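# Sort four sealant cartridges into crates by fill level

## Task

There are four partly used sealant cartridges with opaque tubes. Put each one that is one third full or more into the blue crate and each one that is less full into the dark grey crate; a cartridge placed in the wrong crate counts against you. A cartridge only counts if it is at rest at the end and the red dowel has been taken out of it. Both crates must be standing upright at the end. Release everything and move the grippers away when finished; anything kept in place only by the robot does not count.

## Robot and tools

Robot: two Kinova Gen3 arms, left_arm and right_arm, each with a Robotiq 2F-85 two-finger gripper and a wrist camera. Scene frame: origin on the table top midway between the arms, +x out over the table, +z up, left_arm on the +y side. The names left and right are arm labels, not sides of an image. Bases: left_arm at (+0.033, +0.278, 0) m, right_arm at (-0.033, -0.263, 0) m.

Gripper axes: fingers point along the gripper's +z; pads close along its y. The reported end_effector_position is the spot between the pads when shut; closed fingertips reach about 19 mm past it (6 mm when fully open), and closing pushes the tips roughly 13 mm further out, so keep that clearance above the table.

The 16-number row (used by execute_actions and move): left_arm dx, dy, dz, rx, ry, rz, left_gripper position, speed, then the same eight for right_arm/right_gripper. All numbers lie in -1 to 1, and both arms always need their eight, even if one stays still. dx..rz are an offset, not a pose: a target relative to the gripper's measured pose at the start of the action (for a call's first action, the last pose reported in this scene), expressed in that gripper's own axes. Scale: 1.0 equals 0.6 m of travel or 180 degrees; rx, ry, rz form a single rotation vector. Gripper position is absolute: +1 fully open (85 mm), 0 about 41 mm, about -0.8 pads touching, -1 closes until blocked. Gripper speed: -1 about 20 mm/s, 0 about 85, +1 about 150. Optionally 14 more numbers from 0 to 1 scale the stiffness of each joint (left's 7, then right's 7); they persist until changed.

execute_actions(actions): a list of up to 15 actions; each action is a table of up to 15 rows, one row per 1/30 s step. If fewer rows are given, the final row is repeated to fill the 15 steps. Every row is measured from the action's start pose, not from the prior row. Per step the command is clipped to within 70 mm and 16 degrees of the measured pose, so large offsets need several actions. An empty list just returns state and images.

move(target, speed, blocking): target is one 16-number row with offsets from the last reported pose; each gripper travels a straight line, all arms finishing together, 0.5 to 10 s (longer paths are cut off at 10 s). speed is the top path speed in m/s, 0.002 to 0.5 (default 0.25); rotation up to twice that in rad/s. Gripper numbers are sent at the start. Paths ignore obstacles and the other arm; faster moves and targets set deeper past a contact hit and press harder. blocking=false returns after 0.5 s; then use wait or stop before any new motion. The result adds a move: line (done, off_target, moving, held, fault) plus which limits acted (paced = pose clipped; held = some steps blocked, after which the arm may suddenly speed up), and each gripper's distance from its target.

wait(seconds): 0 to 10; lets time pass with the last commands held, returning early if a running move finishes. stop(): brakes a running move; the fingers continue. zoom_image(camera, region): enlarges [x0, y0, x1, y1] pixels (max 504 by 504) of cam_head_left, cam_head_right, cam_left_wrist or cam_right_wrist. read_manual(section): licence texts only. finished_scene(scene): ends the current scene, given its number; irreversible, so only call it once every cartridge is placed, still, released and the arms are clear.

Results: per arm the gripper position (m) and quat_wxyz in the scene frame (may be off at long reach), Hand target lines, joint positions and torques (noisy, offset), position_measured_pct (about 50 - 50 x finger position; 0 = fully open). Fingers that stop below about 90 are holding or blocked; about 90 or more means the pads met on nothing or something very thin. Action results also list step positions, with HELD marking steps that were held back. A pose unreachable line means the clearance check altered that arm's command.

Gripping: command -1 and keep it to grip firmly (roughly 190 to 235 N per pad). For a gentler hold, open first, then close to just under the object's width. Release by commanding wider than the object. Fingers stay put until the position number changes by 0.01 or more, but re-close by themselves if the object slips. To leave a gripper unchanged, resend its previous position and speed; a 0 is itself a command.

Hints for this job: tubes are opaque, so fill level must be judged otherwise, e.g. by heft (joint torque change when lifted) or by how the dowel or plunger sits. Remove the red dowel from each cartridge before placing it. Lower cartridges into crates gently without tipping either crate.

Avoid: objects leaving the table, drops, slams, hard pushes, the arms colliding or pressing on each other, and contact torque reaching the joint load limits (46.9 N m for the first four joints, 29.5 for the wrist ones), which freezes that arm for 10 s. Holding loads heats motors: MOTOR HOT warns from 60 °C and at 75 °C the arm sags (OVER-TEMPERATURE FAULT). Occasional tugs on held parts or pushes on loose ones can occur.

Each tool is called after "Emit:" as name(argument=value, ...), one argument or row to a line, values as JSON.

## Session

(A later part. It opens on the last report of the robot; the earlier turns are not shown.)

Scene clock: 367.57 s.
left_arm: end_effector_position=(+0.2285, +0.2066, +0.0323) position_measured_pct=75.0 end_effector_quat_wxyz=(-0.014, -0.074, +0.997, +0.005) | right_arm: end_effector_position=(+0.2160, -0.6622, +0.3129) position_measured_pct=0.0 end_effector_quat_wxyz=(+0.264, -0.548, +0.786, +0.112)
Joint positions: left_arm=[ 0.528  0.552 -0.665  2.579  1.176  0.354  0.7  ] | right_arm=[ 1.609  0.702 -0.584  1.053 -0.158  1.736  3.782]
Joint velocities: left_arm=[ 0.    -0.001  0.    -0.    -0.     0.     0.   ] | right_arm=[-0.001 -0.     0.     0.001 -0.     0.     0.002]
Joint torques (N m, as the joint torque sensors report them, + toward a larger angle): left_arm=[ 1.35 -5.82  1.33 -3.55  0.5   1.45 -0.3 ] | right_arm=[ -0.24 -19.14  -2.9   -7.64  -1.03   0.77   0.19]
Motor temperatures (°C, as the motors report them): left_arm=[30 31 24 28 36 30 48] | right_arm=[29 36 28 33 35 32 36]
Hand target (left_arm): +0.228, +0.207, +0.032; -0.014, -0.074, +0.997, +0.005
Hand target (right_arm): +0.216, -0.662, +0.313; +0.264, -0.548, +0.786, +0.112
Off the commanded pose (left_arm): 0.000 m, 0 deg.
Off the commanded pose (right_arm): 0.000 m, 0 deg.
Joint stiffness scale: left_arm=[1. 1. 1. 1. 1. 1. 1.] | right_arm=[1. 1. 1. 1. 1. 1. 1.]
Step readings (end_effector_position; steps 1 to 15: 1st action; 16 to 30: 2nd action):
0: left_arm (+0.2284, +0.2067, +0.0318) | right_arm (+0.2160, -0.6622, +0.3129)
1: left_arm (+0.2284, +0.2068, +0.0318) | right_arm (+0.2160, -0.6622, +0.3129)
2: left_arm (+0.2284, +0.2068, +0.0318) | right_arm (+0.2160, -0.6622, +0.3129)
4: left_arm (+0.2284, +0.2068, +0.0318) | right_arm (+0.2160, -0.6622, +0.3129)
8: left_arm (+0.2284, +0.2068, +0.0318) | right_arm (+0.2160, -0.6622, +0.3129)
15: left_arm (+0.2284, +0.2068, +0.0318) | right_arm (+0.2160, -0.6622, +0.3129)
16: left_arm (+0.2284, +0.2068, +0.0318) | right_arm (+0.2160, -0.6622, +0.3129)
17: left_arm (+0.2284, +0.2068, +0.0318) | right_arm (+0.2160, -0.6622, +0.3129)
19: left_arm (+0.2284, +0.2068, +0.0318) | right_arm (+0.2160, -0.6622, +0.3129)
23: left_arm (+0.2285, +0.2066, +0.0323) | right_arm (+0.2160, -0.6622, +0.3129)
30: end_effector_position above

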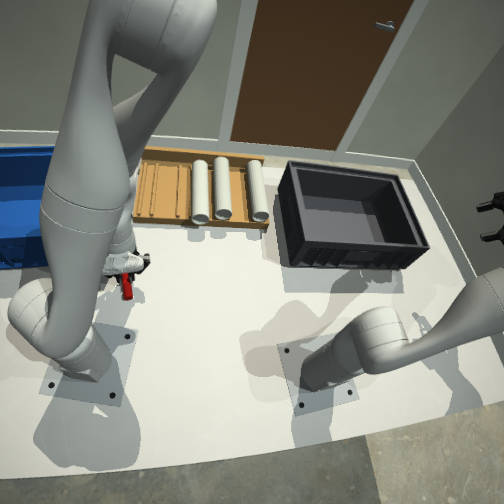

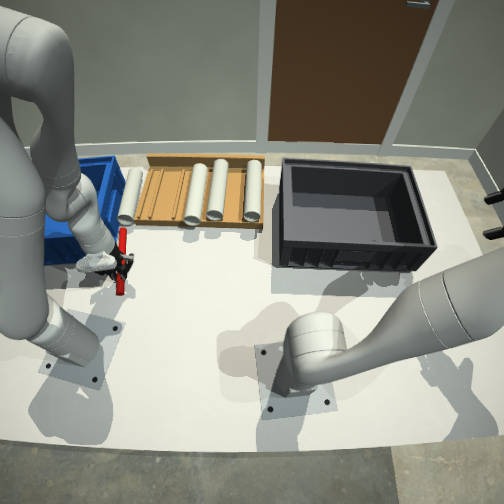

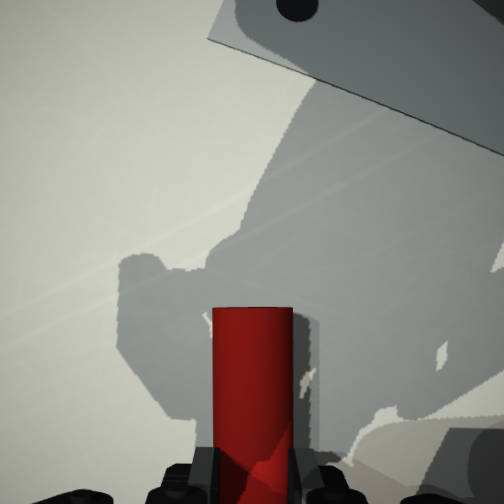

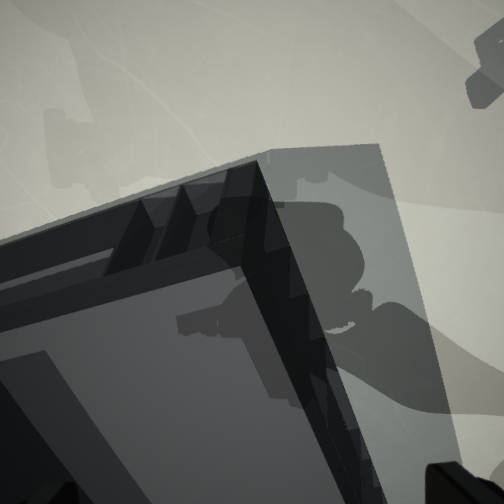

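Emit:
move(
  target=[0.03, 0, -0.067, 0, 0, 0.045, -1, 0.5, 0, 0, 0, 0, 0, 0, 1, 0],
  speed=0.1,
)

Emit:
move(
  target=[0.05, -0.32, 0, 0, 0, 0, -1, 0.5, 0, 0, 0, 0, 0, 0, 1, 0],
  speed=0.2,
)

Scene clock: 376.20 s.
left_arm: end_effector_position=(+0.2105, +0.2039, +0.0715) position_measured_pct=75.0 end_effector_quat_wxyz=(-0.015, -0.004, +1.000, +0.004) | right_arm: end_effector_position=(+0.2160, -0.6622, +0.3129) position_measured_pct=0.0 end_effector_quat_wxyz=(+0.264, -0.548, +0.786, +0.112)
Joint positions: left_arm=[ 0.752  0.394 -0.866  2.576  0.742  0.44   1.007] | right_arm=[ 1.609  0.702 -0.584  1.053 -0.158  1.736  3.782]
Joint velocities: left_arm=[ 0.016 -0.001 -0.005 -0.001  0.     0.002  0.   ] | right_arm=[-0.001  0.001 -0.     0.     0.    -0.001  0.001]
Joint torques (N m, as the joint torque sensors report them, + toward a larger angle): left_arm=[ 0.06 -8.26 -1.91 -2.55 -0.25  0.14  0.15] | right_arm=[  0.39 -19.13  -3.13  -7.31  -1.39   0.93   0.15]
Motor temperatures (°C, as the motors report them): left_arm=[30 31 24 28 36 30 48] | right_arm=[29 36 28 33 35 32 36]
Hand target (left_arm): +0.212, +0.203, +0.073; -0.014, -0.003, +1.000, +0.003
Hand target (right_arm): +0.216, -0.662, +0.313; +0.264, -0.548, +0.786, +0.112
Off the commanded pose (left_arm): 0.002 m, 0 deg.
Off the commanded pose (right_arm): 0.000 m, 0 deg.
Joint stiffness scale: left_arm=[1. 1. 1. 1. 1. 1. 1.] | right_arm=[1. 1. 1. 1. 1. 1. 1.]
move: done

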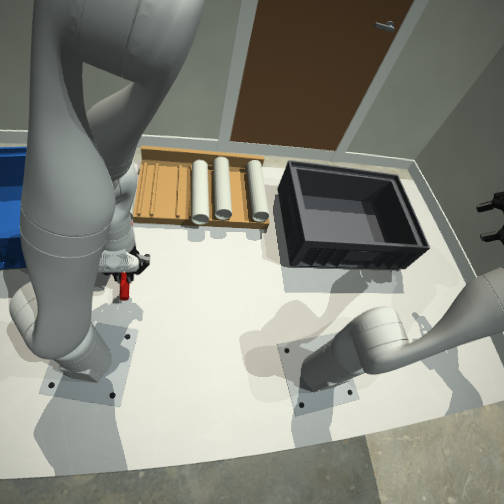

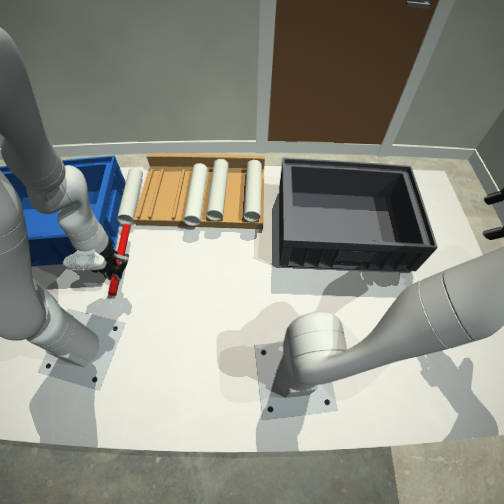

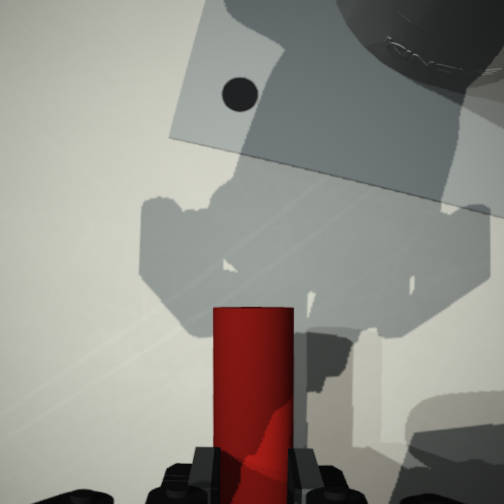

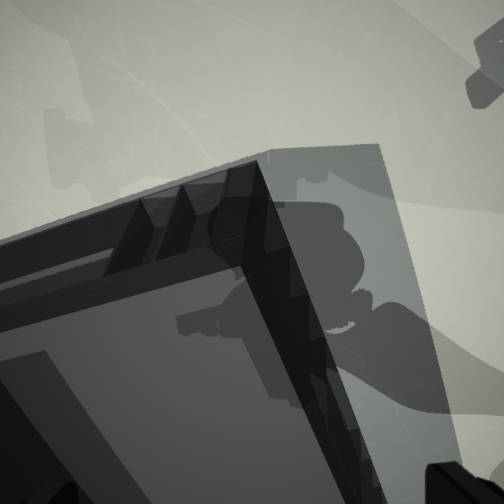

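Scene clock: 377.77 s.
left_arm: end_effector_position=(+0.1824, +0.0121, +0.0711) position_measured_pct=75.0 end_effector_quat_wxyz=(-0.015, -0.007, +1.000, +0.001) | right_arm: end_effector_position=(+0.2160, -0.6622, +0.3129) position_measured_pct=0.0 end_effector_quat_wxyz=(+0.264, -0.548, +0.786, +0.112)
Joint positions: left_arm=[ 1.32   0.53  -0.754  2.255  0.681  0.619  1.836] | right_arm=[ 1.609  0.702 -0.584  1.053 -0.158  1.736  3.782]
Joint velocities: left_arm=[ 0.01   0.007  0.    -0.001 -0.     0.003 -0.   ] | right_arm=[-0.001  0.001 -0.     0.    -0.    -0.001 -0.   ]
Joint torques (N m, as the joint torque sensors report them, + toward a larger angle): left_arm=[ -0.01 -12.8   -3.1   -3.87  -0.17   0.17   0.13] | right_arm=[  0.26 -19.6   -3.41  -7.48  -1.31   1.1    0.36]
Motor temperatures (°C, as the motors report them): left_arm=[30 31 24 28 36 30 48] | right_arm=[29 36 28 33 35 32 36]
Hand target (left_arm): +0.182, +0.012, +0.071; -0.015, -0.004, +1.000, +0.004
Hand target (right_arm): +0.216, -0.662, +0.313; +0.264, -0.548, +0.786, +0.112
Off the commanded pose (left_arm): 0.001 m, 0 deg.
Off the commanded pose (right_arm): 0.000 m, 0 deg.
Joint stiffness scale: left_arm=[1. 1. 1. 1. 1. 1. 1.] | right_arm=[1. 1. 1. 1. 1. 1. 1.]
move: done

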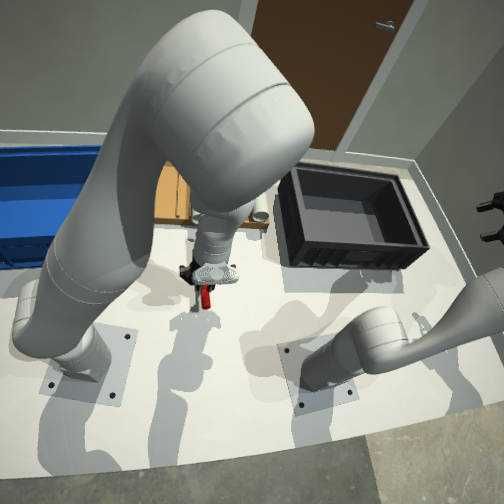

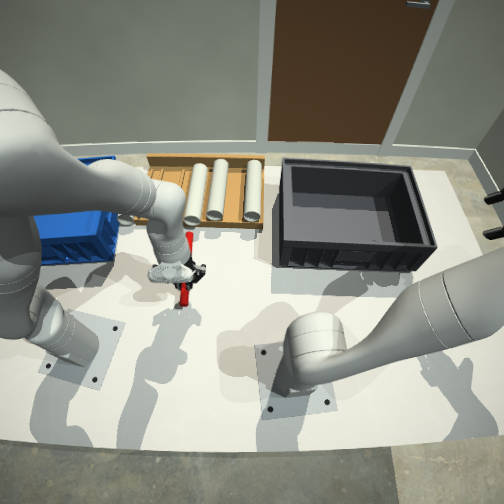

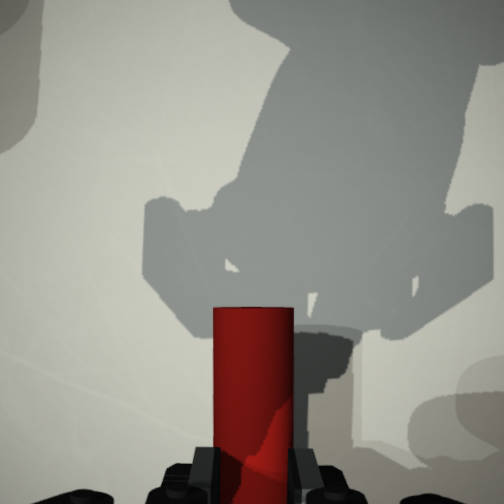

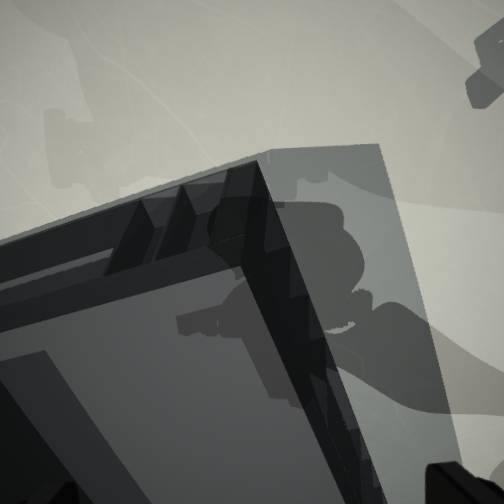

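Emit:
move(
  target=[-0.1, 0, 0, 0, 0, 0, -1, 0.5, 0, 0, 0, 0, 0, 0, 1, 0],
  speed=0.05,
)

Scene clock: 382.30 s.
left_arm: end_effector_position=(+0.2420, +0.0118, +0.0702) position_measured_pct=75.0 end_effector_quat_wxyz=(-0.013, -0.011, +1.000, -0.001) | right_arm: end_effector_position=(+0.2160, -0.6622, +0.3129) position_measured_pct=0.0 end_effector_quat_wxyz=(+0.264, -0.548, +0.786, +0.112)
Joint positions: left_arm=[ 1.162  0.583 -0.754  2.155  0.681  0.677  1.723] | right_arm=[ 1.609  0.702 -0.584  1.053 -0.158  1.736  3.782]
Joint velocities: left_arm=[-0.008 -0.     0.001 -0.001  0.     0.    -0.   ] | right_arm=[ 0.001 -0.001  0.    -0.     0.001 -0.    -0.001]
Joint torques (N m, as the joint torque sensors report them, + toward a larger angle): left_arm=[ -0.44 -14.15  -3.16  -4.58  -0.18   0.2    0.07] | right_arm=[  0.38 -19.39  -2.94  -7.42  -1.34   1.03   0.1 ]
Motor temperatures (°C, as the motors report them): left_arm=[30 31 24 28 36 30 48] | right_arm=[29 36 28 33 35 32 36]
Hand target (left_arm): +0.242, +0.013, +0.069; -0.015, -0.007, +1.000, +0.001
Hand target (right_arm): +0.216, -0.662, +0.313; +0.264, -0.548, +0.786, +0.112
Off the commanded pose (left_arm): 0.001 m, 1 deg.
Off the commanded pose (right_arm): 0.000 m, 0 deg.
Joint stiffness scale: left_arm=[1. 1. 1. 1. 1. 1. 1.] | right_arm=[1. 1. 1. 1. 1. 1. 1.]
move: done

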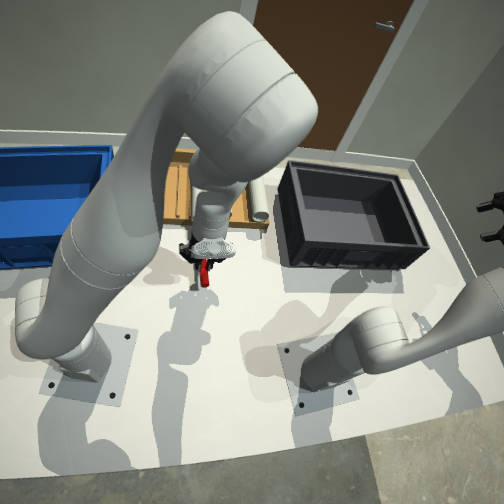

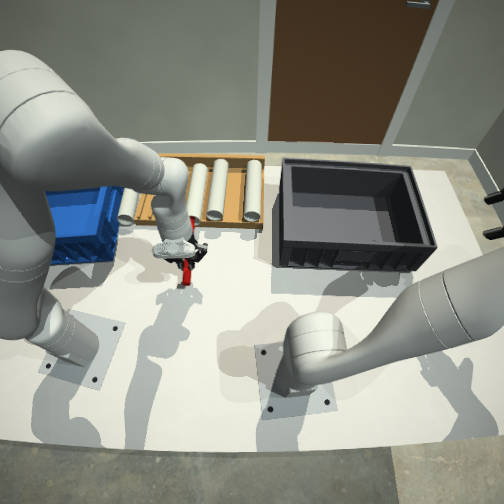

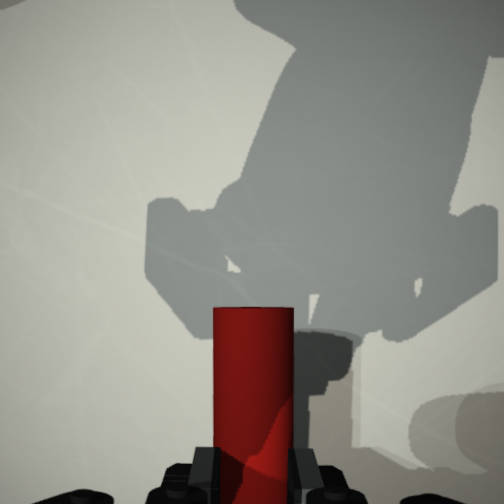

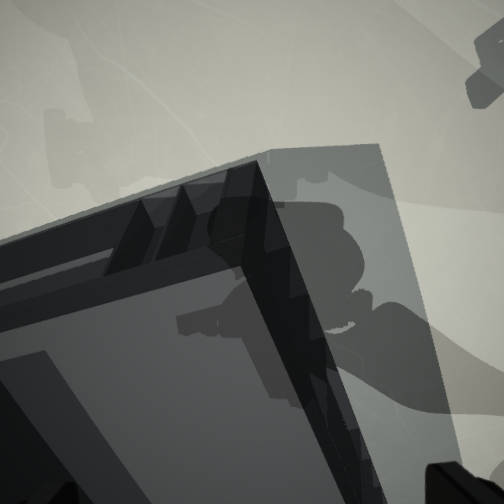

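Emit:
move(
  target=[-0.07, 0, 0, 0, 0, 0, -1, 0.5, 0, 0, 0, 0, 0, 0, 1, 0],
  speed=0.04,
)

Emit:
move(
  target=[-0.07, 0, 0, 0, 0, 0, -1, 0.5, 0, 0, 0, 0, 0, 0, 1, 0],
  speed=0.04,
)

Scene clock: 388.20 s.
left_arm: end_effector_position=(+0.2724, +0.0133, +0.0687) position_measured_pct=75.0 end_effector_quat_wxyz=(-0.024, -0.011, +1.000, -0.000) | right_arm: end_effector_position=(+0.2160, -0.6622, +0.3129) position_measured_pct=0.0 end_effector_quat_wxyz=(+0.264, -0.548, +0.786, +0.112)
Joint positions: left_arm=[ 1.073  0.624 -0.754  2.08   0.681  0.743  1.663] | right_arm=[ 1.609  0.702 -0.584  1.053 -0.158  1.736  3.782]
Joint velocities: left_arm=[-0.005  0.01   0.001 -0.005 -0.     0.008 -0.009] | right_arm=[ 0.001  0.     0.     0.     0.    -0.002 -0.   ]
Joint torques (N m, as the joint torque sensors report them, + toward a larger angle): left_arm=[ -4.21 -15.25  -8.39 -10.01  -0.27  -4.33   0.02] | right_arm=[  0.03 -19.36  -2.92  -7.22  -1.78   0.75   0.27]
Motor temperatures (°C, as the motors report them): left_arm=[30 31 24 28 36 30 48] | right_arm=[29 36 28 33 35 32 36]
Hand target (left_arm): +0.284, +0.013, +0.069; -0.013, -0.011, +1.000, -0.001
Hand target (right_arm): +0.216, -0.662, +0.313; +0.264, -0.548, +0.786, +0.112
Off the commanded pose (left_arm): 0.012 m, 1 deg.
Off the commanded pose (right_arm): 0.000 m, 0 deg.
Joint stiffness scale: left_arm=[1. 1. 1. 1. 1. 1. 1.] | right_arm=[1. 1. 1. 1. 1. 1. 1.]
move: off_target (left_arm)

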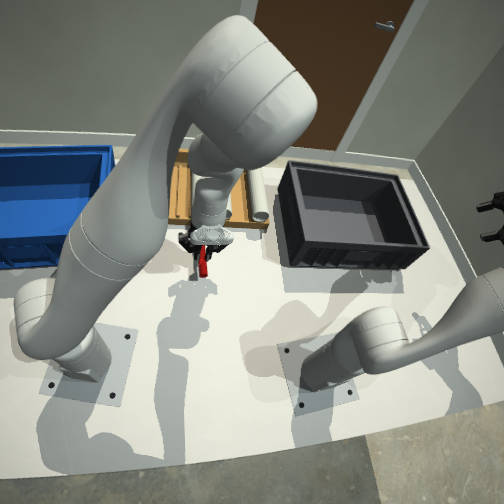

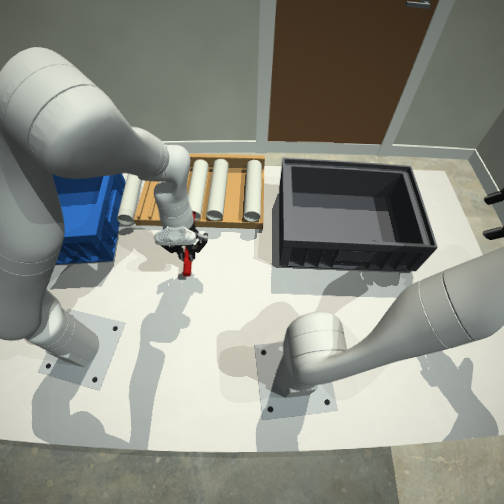

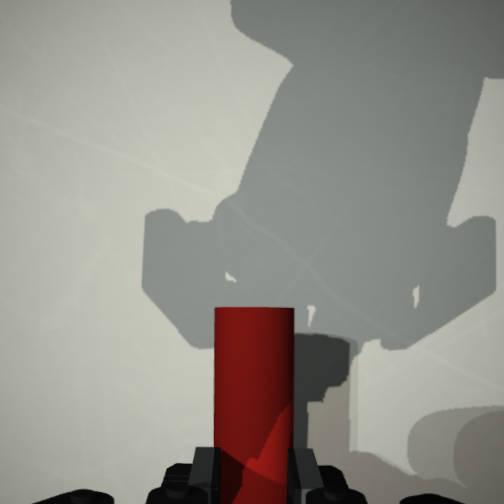

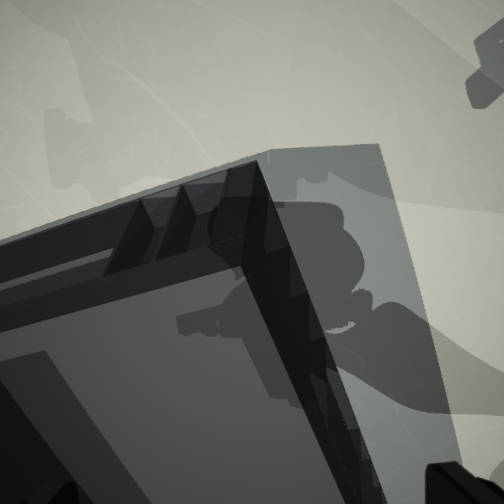

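Scene clock: 389.57 s.
left_arm: end_effector_position=(+0.3042, +0.0143, +0.0663) position_measured_pct=75.4 end_effector_quat_wxyz=(-0.033, -0.010, +0.999, +0.001) | right_arm: end_effector_position=(+0.2160, -0.6622, +0.3129) position_measured_pct=0.0 end_effector_quat_wxyz=(+0.264, -0.548, +0.786, +0.112)
Joint positions: left_arm=[ 0.992  0.672 -0.752  1.996  0.681  0.809  1.616] | right_arm=[ 1.609  0.702 -0.584  1.053 -0.158  1.736  3.782]
Joint velocities: left_arm=[-0.004  0.003 -0.003 -0.002 -0.     0.004 -0.002] | right_arm=[-0.001  0.    -0.     0.     0.    -0.     0.001]
Joint torques (N m, as the joint torque sensors report them, + toward a larger angle): left_arm=[ -3.54 -16.07  -8.24  -9.23  -0.07  -3.43   0.4 ] | right_arm=[  0.76 -19.61  -2.89  -7.39  -1.12   0.82   0.34]
Motor temperatures (°C, as the motors report them): left_arm=[30 31 24 28 36 30 48] | right_arm=[29 36 28 33 35 32 36]
Hand target (left_arm): +0.314, +0.014, +0.067; -0.024, -0.011, +1.000, -0.000
Hand target (right_arm): +0.216, -0.662, +0.313; +0.264, -0.548, +0.786, +0.112
Off the commanded pose (left_arm): 0.010 m, 1 deg.
Off the commanded pose (right_arm): 0.000 m, 0 deg.
Joint stiffness scale: left_arm=[1. 1. 1. 1. 1. 1. 1.] | right_arm=[1. 1. 1. 1. 1. 1. 1.]
move: off_target (left_arm)

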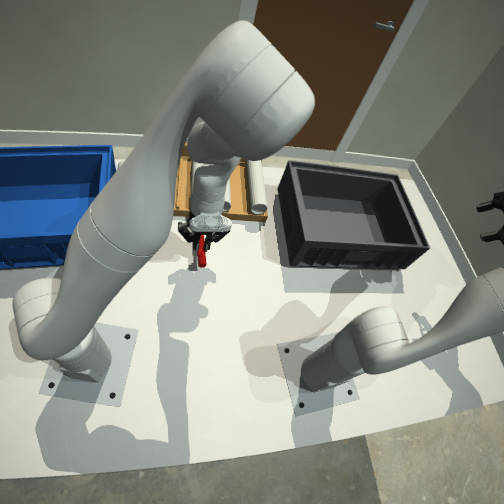

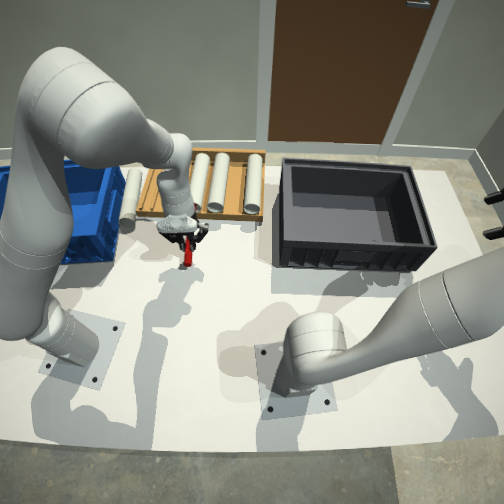

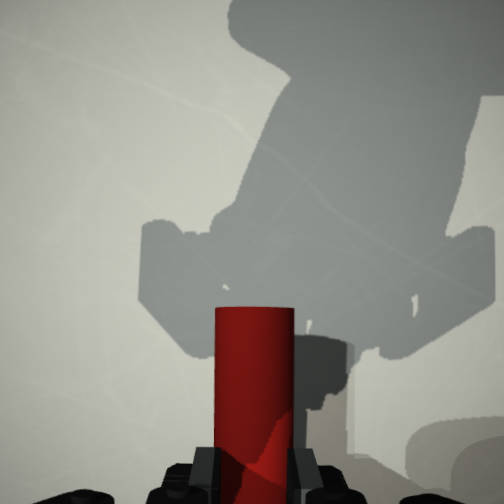

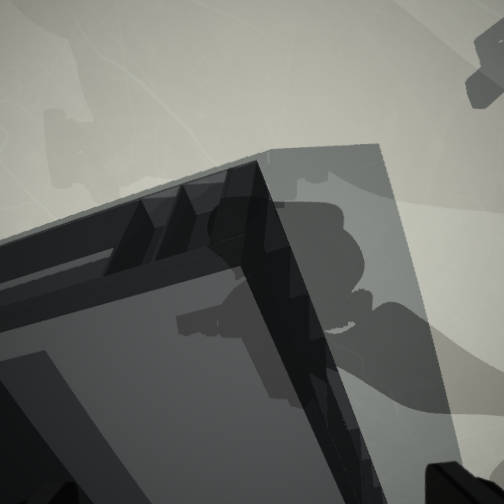

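Emit:
move(
  target=[0.25, 0, 0, 0, 0, 0, -1, 0.5, 0, 0, 0, 0, 0, 0, 1, 0],
  speed=0.15,
)

Scene clock: 396.70 s.
left_arm: end_effector_position=(+0.1539, +0.0109, +0.0753) position_measured_pct=75.4 end_effector_quat_wxyz=(-0.036, -0.008, +0.999, +0.002) | right_arm: end_effector_position=(+0.2160, -0.6622, +0.3129) position_measured_pct=0.0 end_effector_quat_wxyz=(+0.264, -0.548, +0.786, +0.112)
Joint positions: left_arm=[ 1.368  0.508 -0.752  2.272  0.681  0.652  1.883] | right_arm=[ 1.609  0.702 -0.584  1.053 -0.158  1.736  3.782]
Joint velocities: left_arm=[ 0.012  0.001 -0.     0.    -0.    -0.001  0.   ] | right_arm=[-0.    -0.001  0.     0.    -0.     0.    -0.   ]
Joint torques (N m, as the joint torque sensors report them, + toward a larger angle): left_arm=[  0.   -12.69  -2.98  -4.03  -0.15   0.18   0.26] | right_arm=[  0.42 -18.92  -2.72  -8.38  -1.53   1.14  -0.07]
Motor temperatures (°C, as the motors report them): left_arm=[30 31 24 28 36 30 48] | right_arm=[29 36 28 33 35 32 36]
Hand target (left_arm): +0.154, +0.012, +0.076; -0.034, -0.010, +0.999, +0.001
Hand target (right_arm): +0.216, -0.662, +0.313; +0.264, -0.548, +0.786, +0.112
Off the commanded pose (left_arm): 0.001 m, 0 deg.
Off the commanded pose (right_arm): 0.000 m, 0 deg.
Joint stiffness scale: left_arm=[1. 1. 1. 1. 1. 1. 1.] | right_arm=[1. 1. 1. 1. 1. 1. 1.]
move: done

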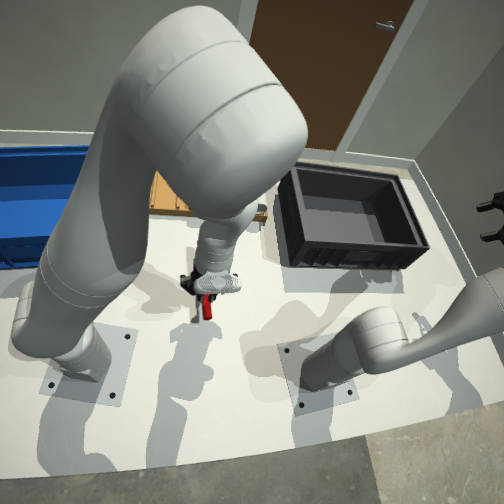

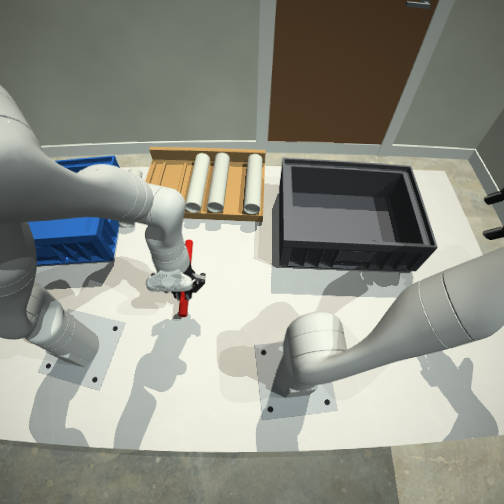

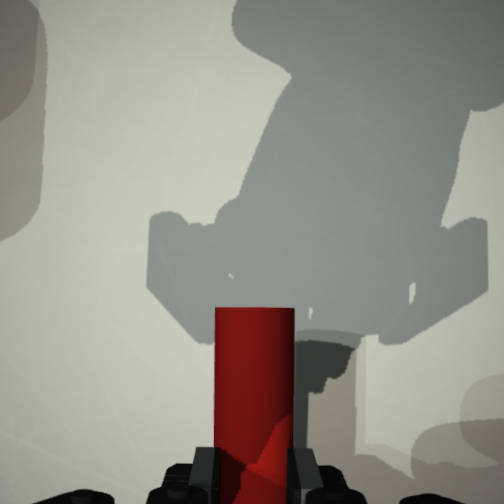

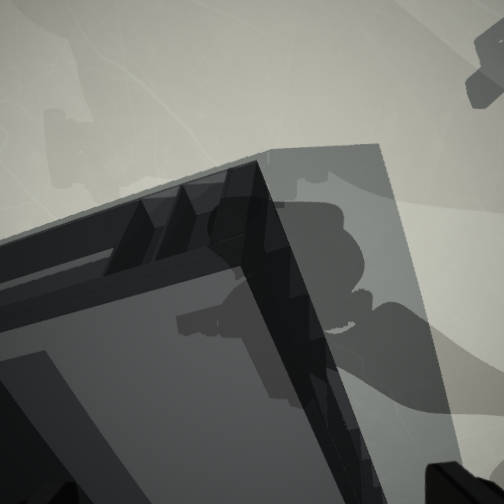

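Emit:
move(
  target=[0, 0, 0.07, 0, 0, 0, -1, 0.5, 0, 0, 0, 0, 0, 0, 1, 0],
  speed=0.08,
)

Emit:
execute_actions(
  actions=[
    [[0,0,0,0,0,0,1,0.5, 0,0,0,0,0,0,1,0]],
    [[0,0,0,0,0,0,1,0.5, 0,0,0,0,0,0,1,0]],
  ],
)

Emit:
move(
  target=[-0.6, 0.0, -0.3, 0.0, 0, 0, 1, 0.5, 0, 0, 0, 0, 0, 0, 1, 0],
  speed=0.3,
)

Scene clock: 405.43 s.
left_arm: end_effector_position=(+0.1520, +0.0102, +0.0353) position_measured_pct=75.4 end_effector_quat_wxyz=(-0.035, -0.007, +0.999, +0.001) | right_arm: end_effector_position=(+0.2160, -0.6622, +0.3129) position_measured_pct=0.0 end_effector_quat_wxyz=(+0.264, -0.548, +0.786, +0.112)
Joint positions: left_arm=[ 1.276  0.605 -0.633  2.31   0.861  0.536  1.72 ] | right_arm=[ 1.609  0.702 -0.584  1.053 -0.158  1.736  3.782]
Joint velocities: left_arm=[-0.009  0.002  0.007  0.001  0.    -0.003 -0.   ] | right_arm=[-0.    -0.    -0.    -0.002  0.001 -0.002 -0.   ]
Joint torques (N m, as the joint torque sensors report them, + toward a larger angle): left_arm=[ -0.23 -13.5   -2.45  -2.89  -0.13   0.19  -0.01] | right_arm=[  0.5  -19.19  -2.96  -7.52  -1.51   0.97   0.15]
Motor temperatures (°C, as the motors report them): left_arm=[30 31 24 28 36 30 48] | right_arm=[29 36 28 33 35 32 36]
Hand target (left_arm): +0.151, +0.011, +0.034; -0.035, -0.008, +0.999, +0.002
Hand target (right_arm): +0.216, -0.662, +0.313; +0.264, -0.548, +0.786, +0.112
Off the commanded pose (left_arm): 0.002 m, 0 deg.
Off the commanded pose (right_arm): 0.000 m, 0 deg.
Joint stiffness scale: left_arm=[1. 1. 1. 1. 1. 1. 1.] | right_arm=[1. 1. 1. 1. 1. 1. 1.]
move: done

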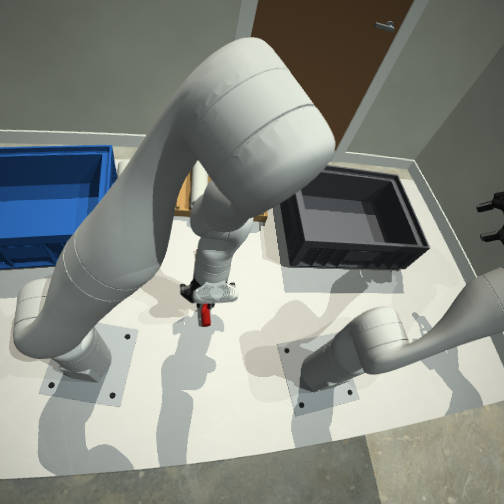

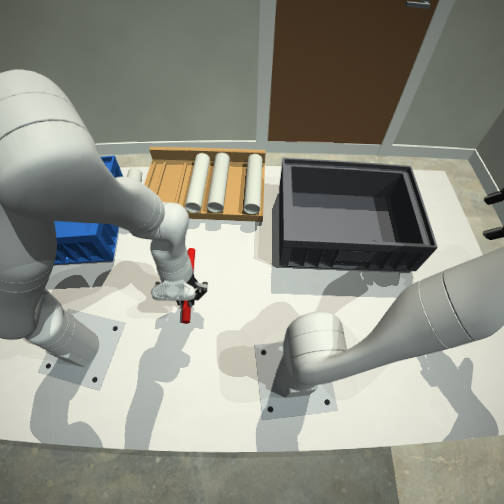

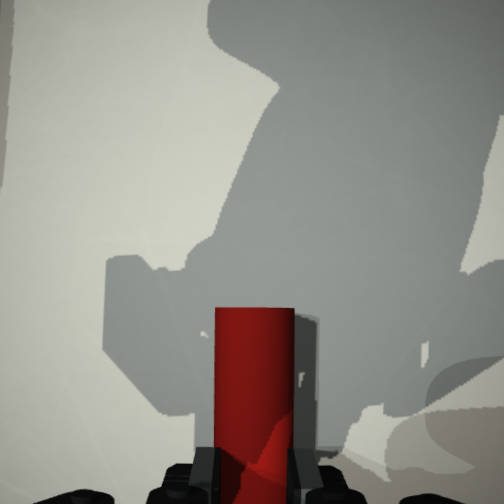

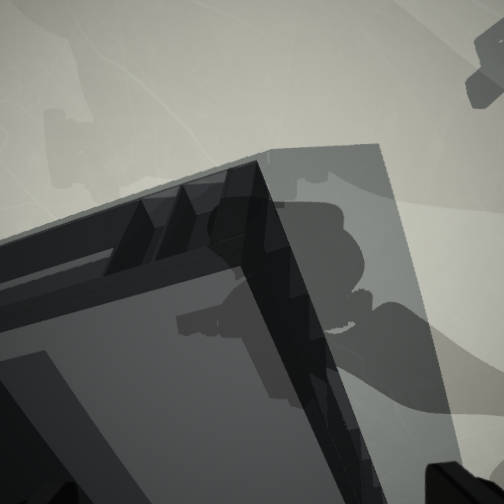

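Scene clock: 406.43 s.
left_arm: end_effector_position=(+0.1520, +0.0102, +0.0353) position_measured_pct=0.0 end_effector_quat_wxyz=(-0.035, -0.007, +0.999, +0.001) | right_arm: end_effector_position=(+0.2160, -0.6622, +0.3129) position_measured_pct=0.0 end_effector_quat_wxyz=(+0.264, -0.548, +0.786, +0.112)
Joint positions: left_arm=[ 1.276  0.605 -0.633  2.31   0.861  0.536  1.72 ] | right_arm=[ 1.609  0.702 -0.584  1.053 -0.158  1.736  3.782]
Joint velocities: left_arm=[ 0.    -0.001 -0.001 -0.    -0.    -0.     0.   ] | right_arm=[-0.001  0.     0.     0.    -0.001 -0.     0.001]
Joint torques (N m, as the joint torque sensors report them, + toward a larger angle): left_arm=[ -0.28 -13.33  -2.53  -2.7   -0.08   0.08   0.05] | right_arm=[  0.35 -18.71  -3.1   -7.49  -1.17   1.06   0.35]
Motor temperatures (°C, as the motors report them): left_arm=[30 31 24 28 36 30 48] | right_arm=[29 36 28 33 35 32 36]
Hand target (left_arm): +0.152, +0.010, +0.035; -0.035, -0.007, +0.999, +0.001
Hand target (right_arm): +0.216, -0.662, +0.313; +0.264, -0.548, +0.786, +0.112
Off the commanded pose (left_arm): 0.000 m, 0 deg.
Off the commanded pose (right_arm): 0.000 m, 0 deg.
Joint stiffness scale: left_arm=[1. 1. 1. 1. 1. 1. 1.] | right_arm=[1. 1. 1. 1. 1. 1. 1.]
Step readings (end_effector_position; steps 1 to 15: 1st action; 16 to 30: 2nd action):
0: left_arm (+0.1520, +0.0102, +0.0353) | right_arm (+0.2160, -0.6622, +0.3129)
1: left_arm (+0.1520, +0.0102, +0.0353) | right_arm (+0.2160, -0.6622, +0.3129)
2: left_arm (+0.1520, +0.0102, +0.0353) | right_arm (+0.2160, -0.6622, +0.3129)
4: left_arm (+0.1520, +0.0102, +0.0353) | right_arm (+0.2160, -0.6622, +0.3129)
8: left_arm (+0.1520, +0.0102, +0.0353) | right_arm (+0.2160, -0.6622, +0.3129)
15: left_arm (+0.1520, +0.0102, +0.0353) | right_arm (+0.2160, -0.6622, +0.3129)
16: left_arm (+0.1520, +0.0102, +0.0353) | right_arm (+0.2160, -0.6622, +0.3129)
17: left_arm (+0.1520, +0.0102, +0.0353) | right_arm (+0.2160, -0.6622, +0.3129)
19: left_arm (+0.1520, +0.0102, +0.0353) | right_arm (+0.2160, -0.6622, +0.3129)
23: left_arm (+0.1520, +0.0102, +0.0353) | right_arm (+0.2160, -0.6622, +0.3129)
30: end_effector_position above

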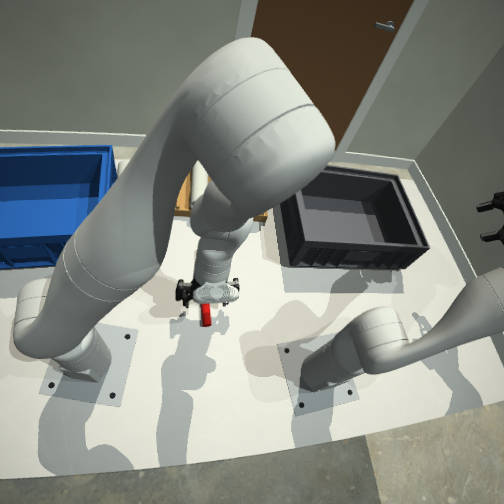

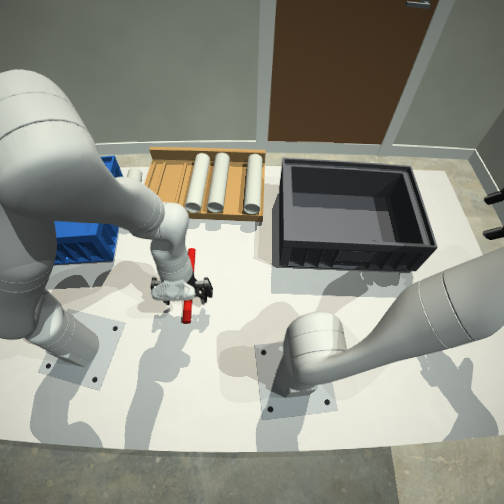

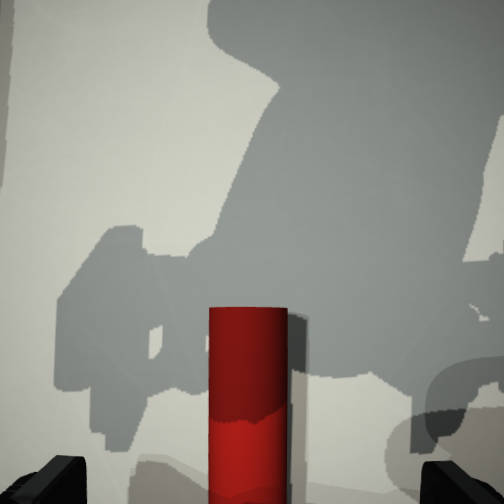

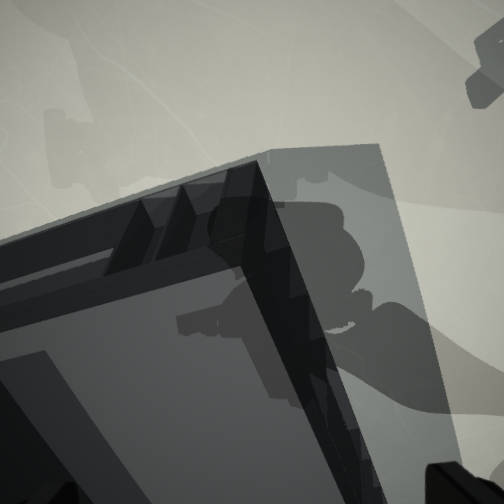

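Scene clock: 408.47 s.
left_arm: end_effector_position=(+0.5246, +0.0167, +0.1923) position_measured_pct=0.0 end_effector_quat_wxyz=(-0.031, -0.004, +1.000, +0.004) | right_arm: end_effector_position=(+0.2160, -0.6622, +0.3129) position_measured_pct=0.0 end_effector_quat_wxyz=(+0.264, -0.548, +0.786, +0.112)
Joint positions: left_arm=[ 0.611  0.829 -0.825  1.16   0.579  1.443  1.64 ] | right_arm=[ 1.609  0.702 -0.584  1.053 -0.158  1.736  3.782]
Joint velocities: left_arm=[-0.004  0.004  0.002 -0.002  0.     0.001 -0.   ] | right_arm=[-0.001  0.    -0.    -0.001  0.    -0.001 -0.001]
Joint torques (N m, as the joint torque sensors report them, + toward a larger angle): left_arm=[ -0.13 -22.3   -4.74  -7.57  -0.2    0.08   0.18] | right_arm=[  0.06 -19.42  -2.76  -7.4   -1.54   1.06   0.32]
Motor temperatures (°C, as the motors report them): left_arm=[30 31 24 28 36 30 48] | right_arm=[29 36 28 33 35 32 36]
Hand target (left_arm): +0.524, +0.013, +0.191; -0.034, -0.007, +0.999, +0.000
Hand target (right_arm): +0.216, -0.662, +0.313; +0.264, -0.548, +0.786, +0.112
Off the commanded pose (left_arm): 0.003 m, 1 deg.
Off the commanded pose (right_arm): 0.000 m, 0 deg.
Joint stiffness scale: left_arm=[1. 1. 1. 1. 1. 1. 1.] | right_arm=[1. 1. 1. 1. 1. 1. 1.]
move: done

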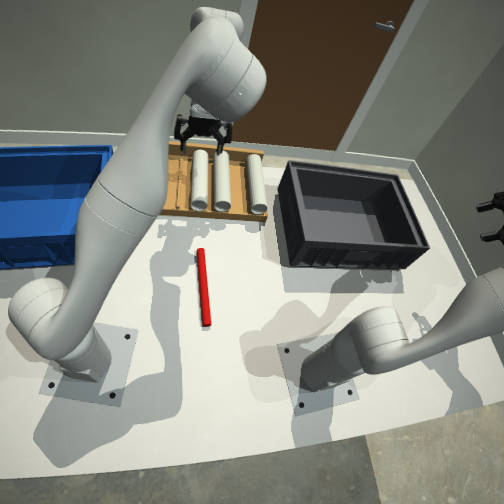

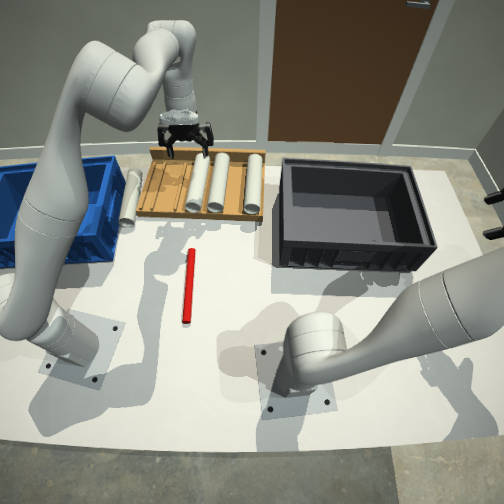

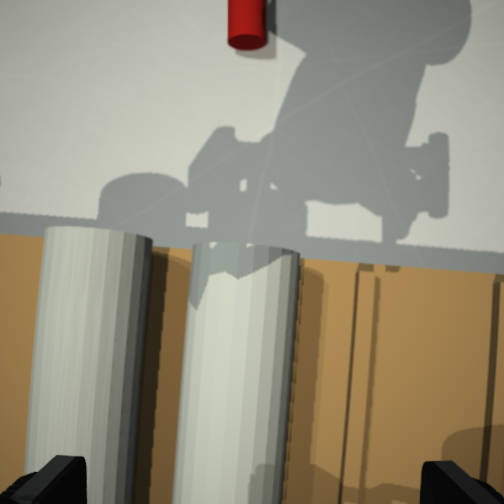

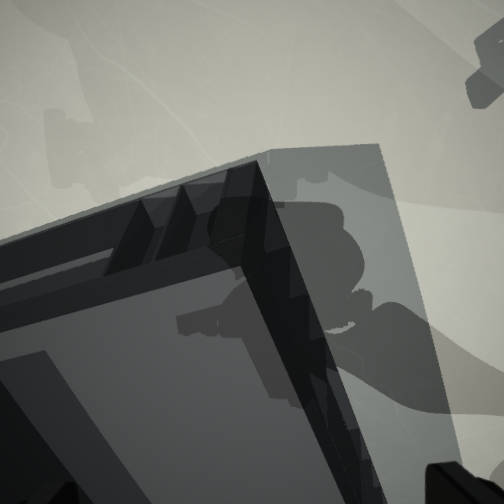

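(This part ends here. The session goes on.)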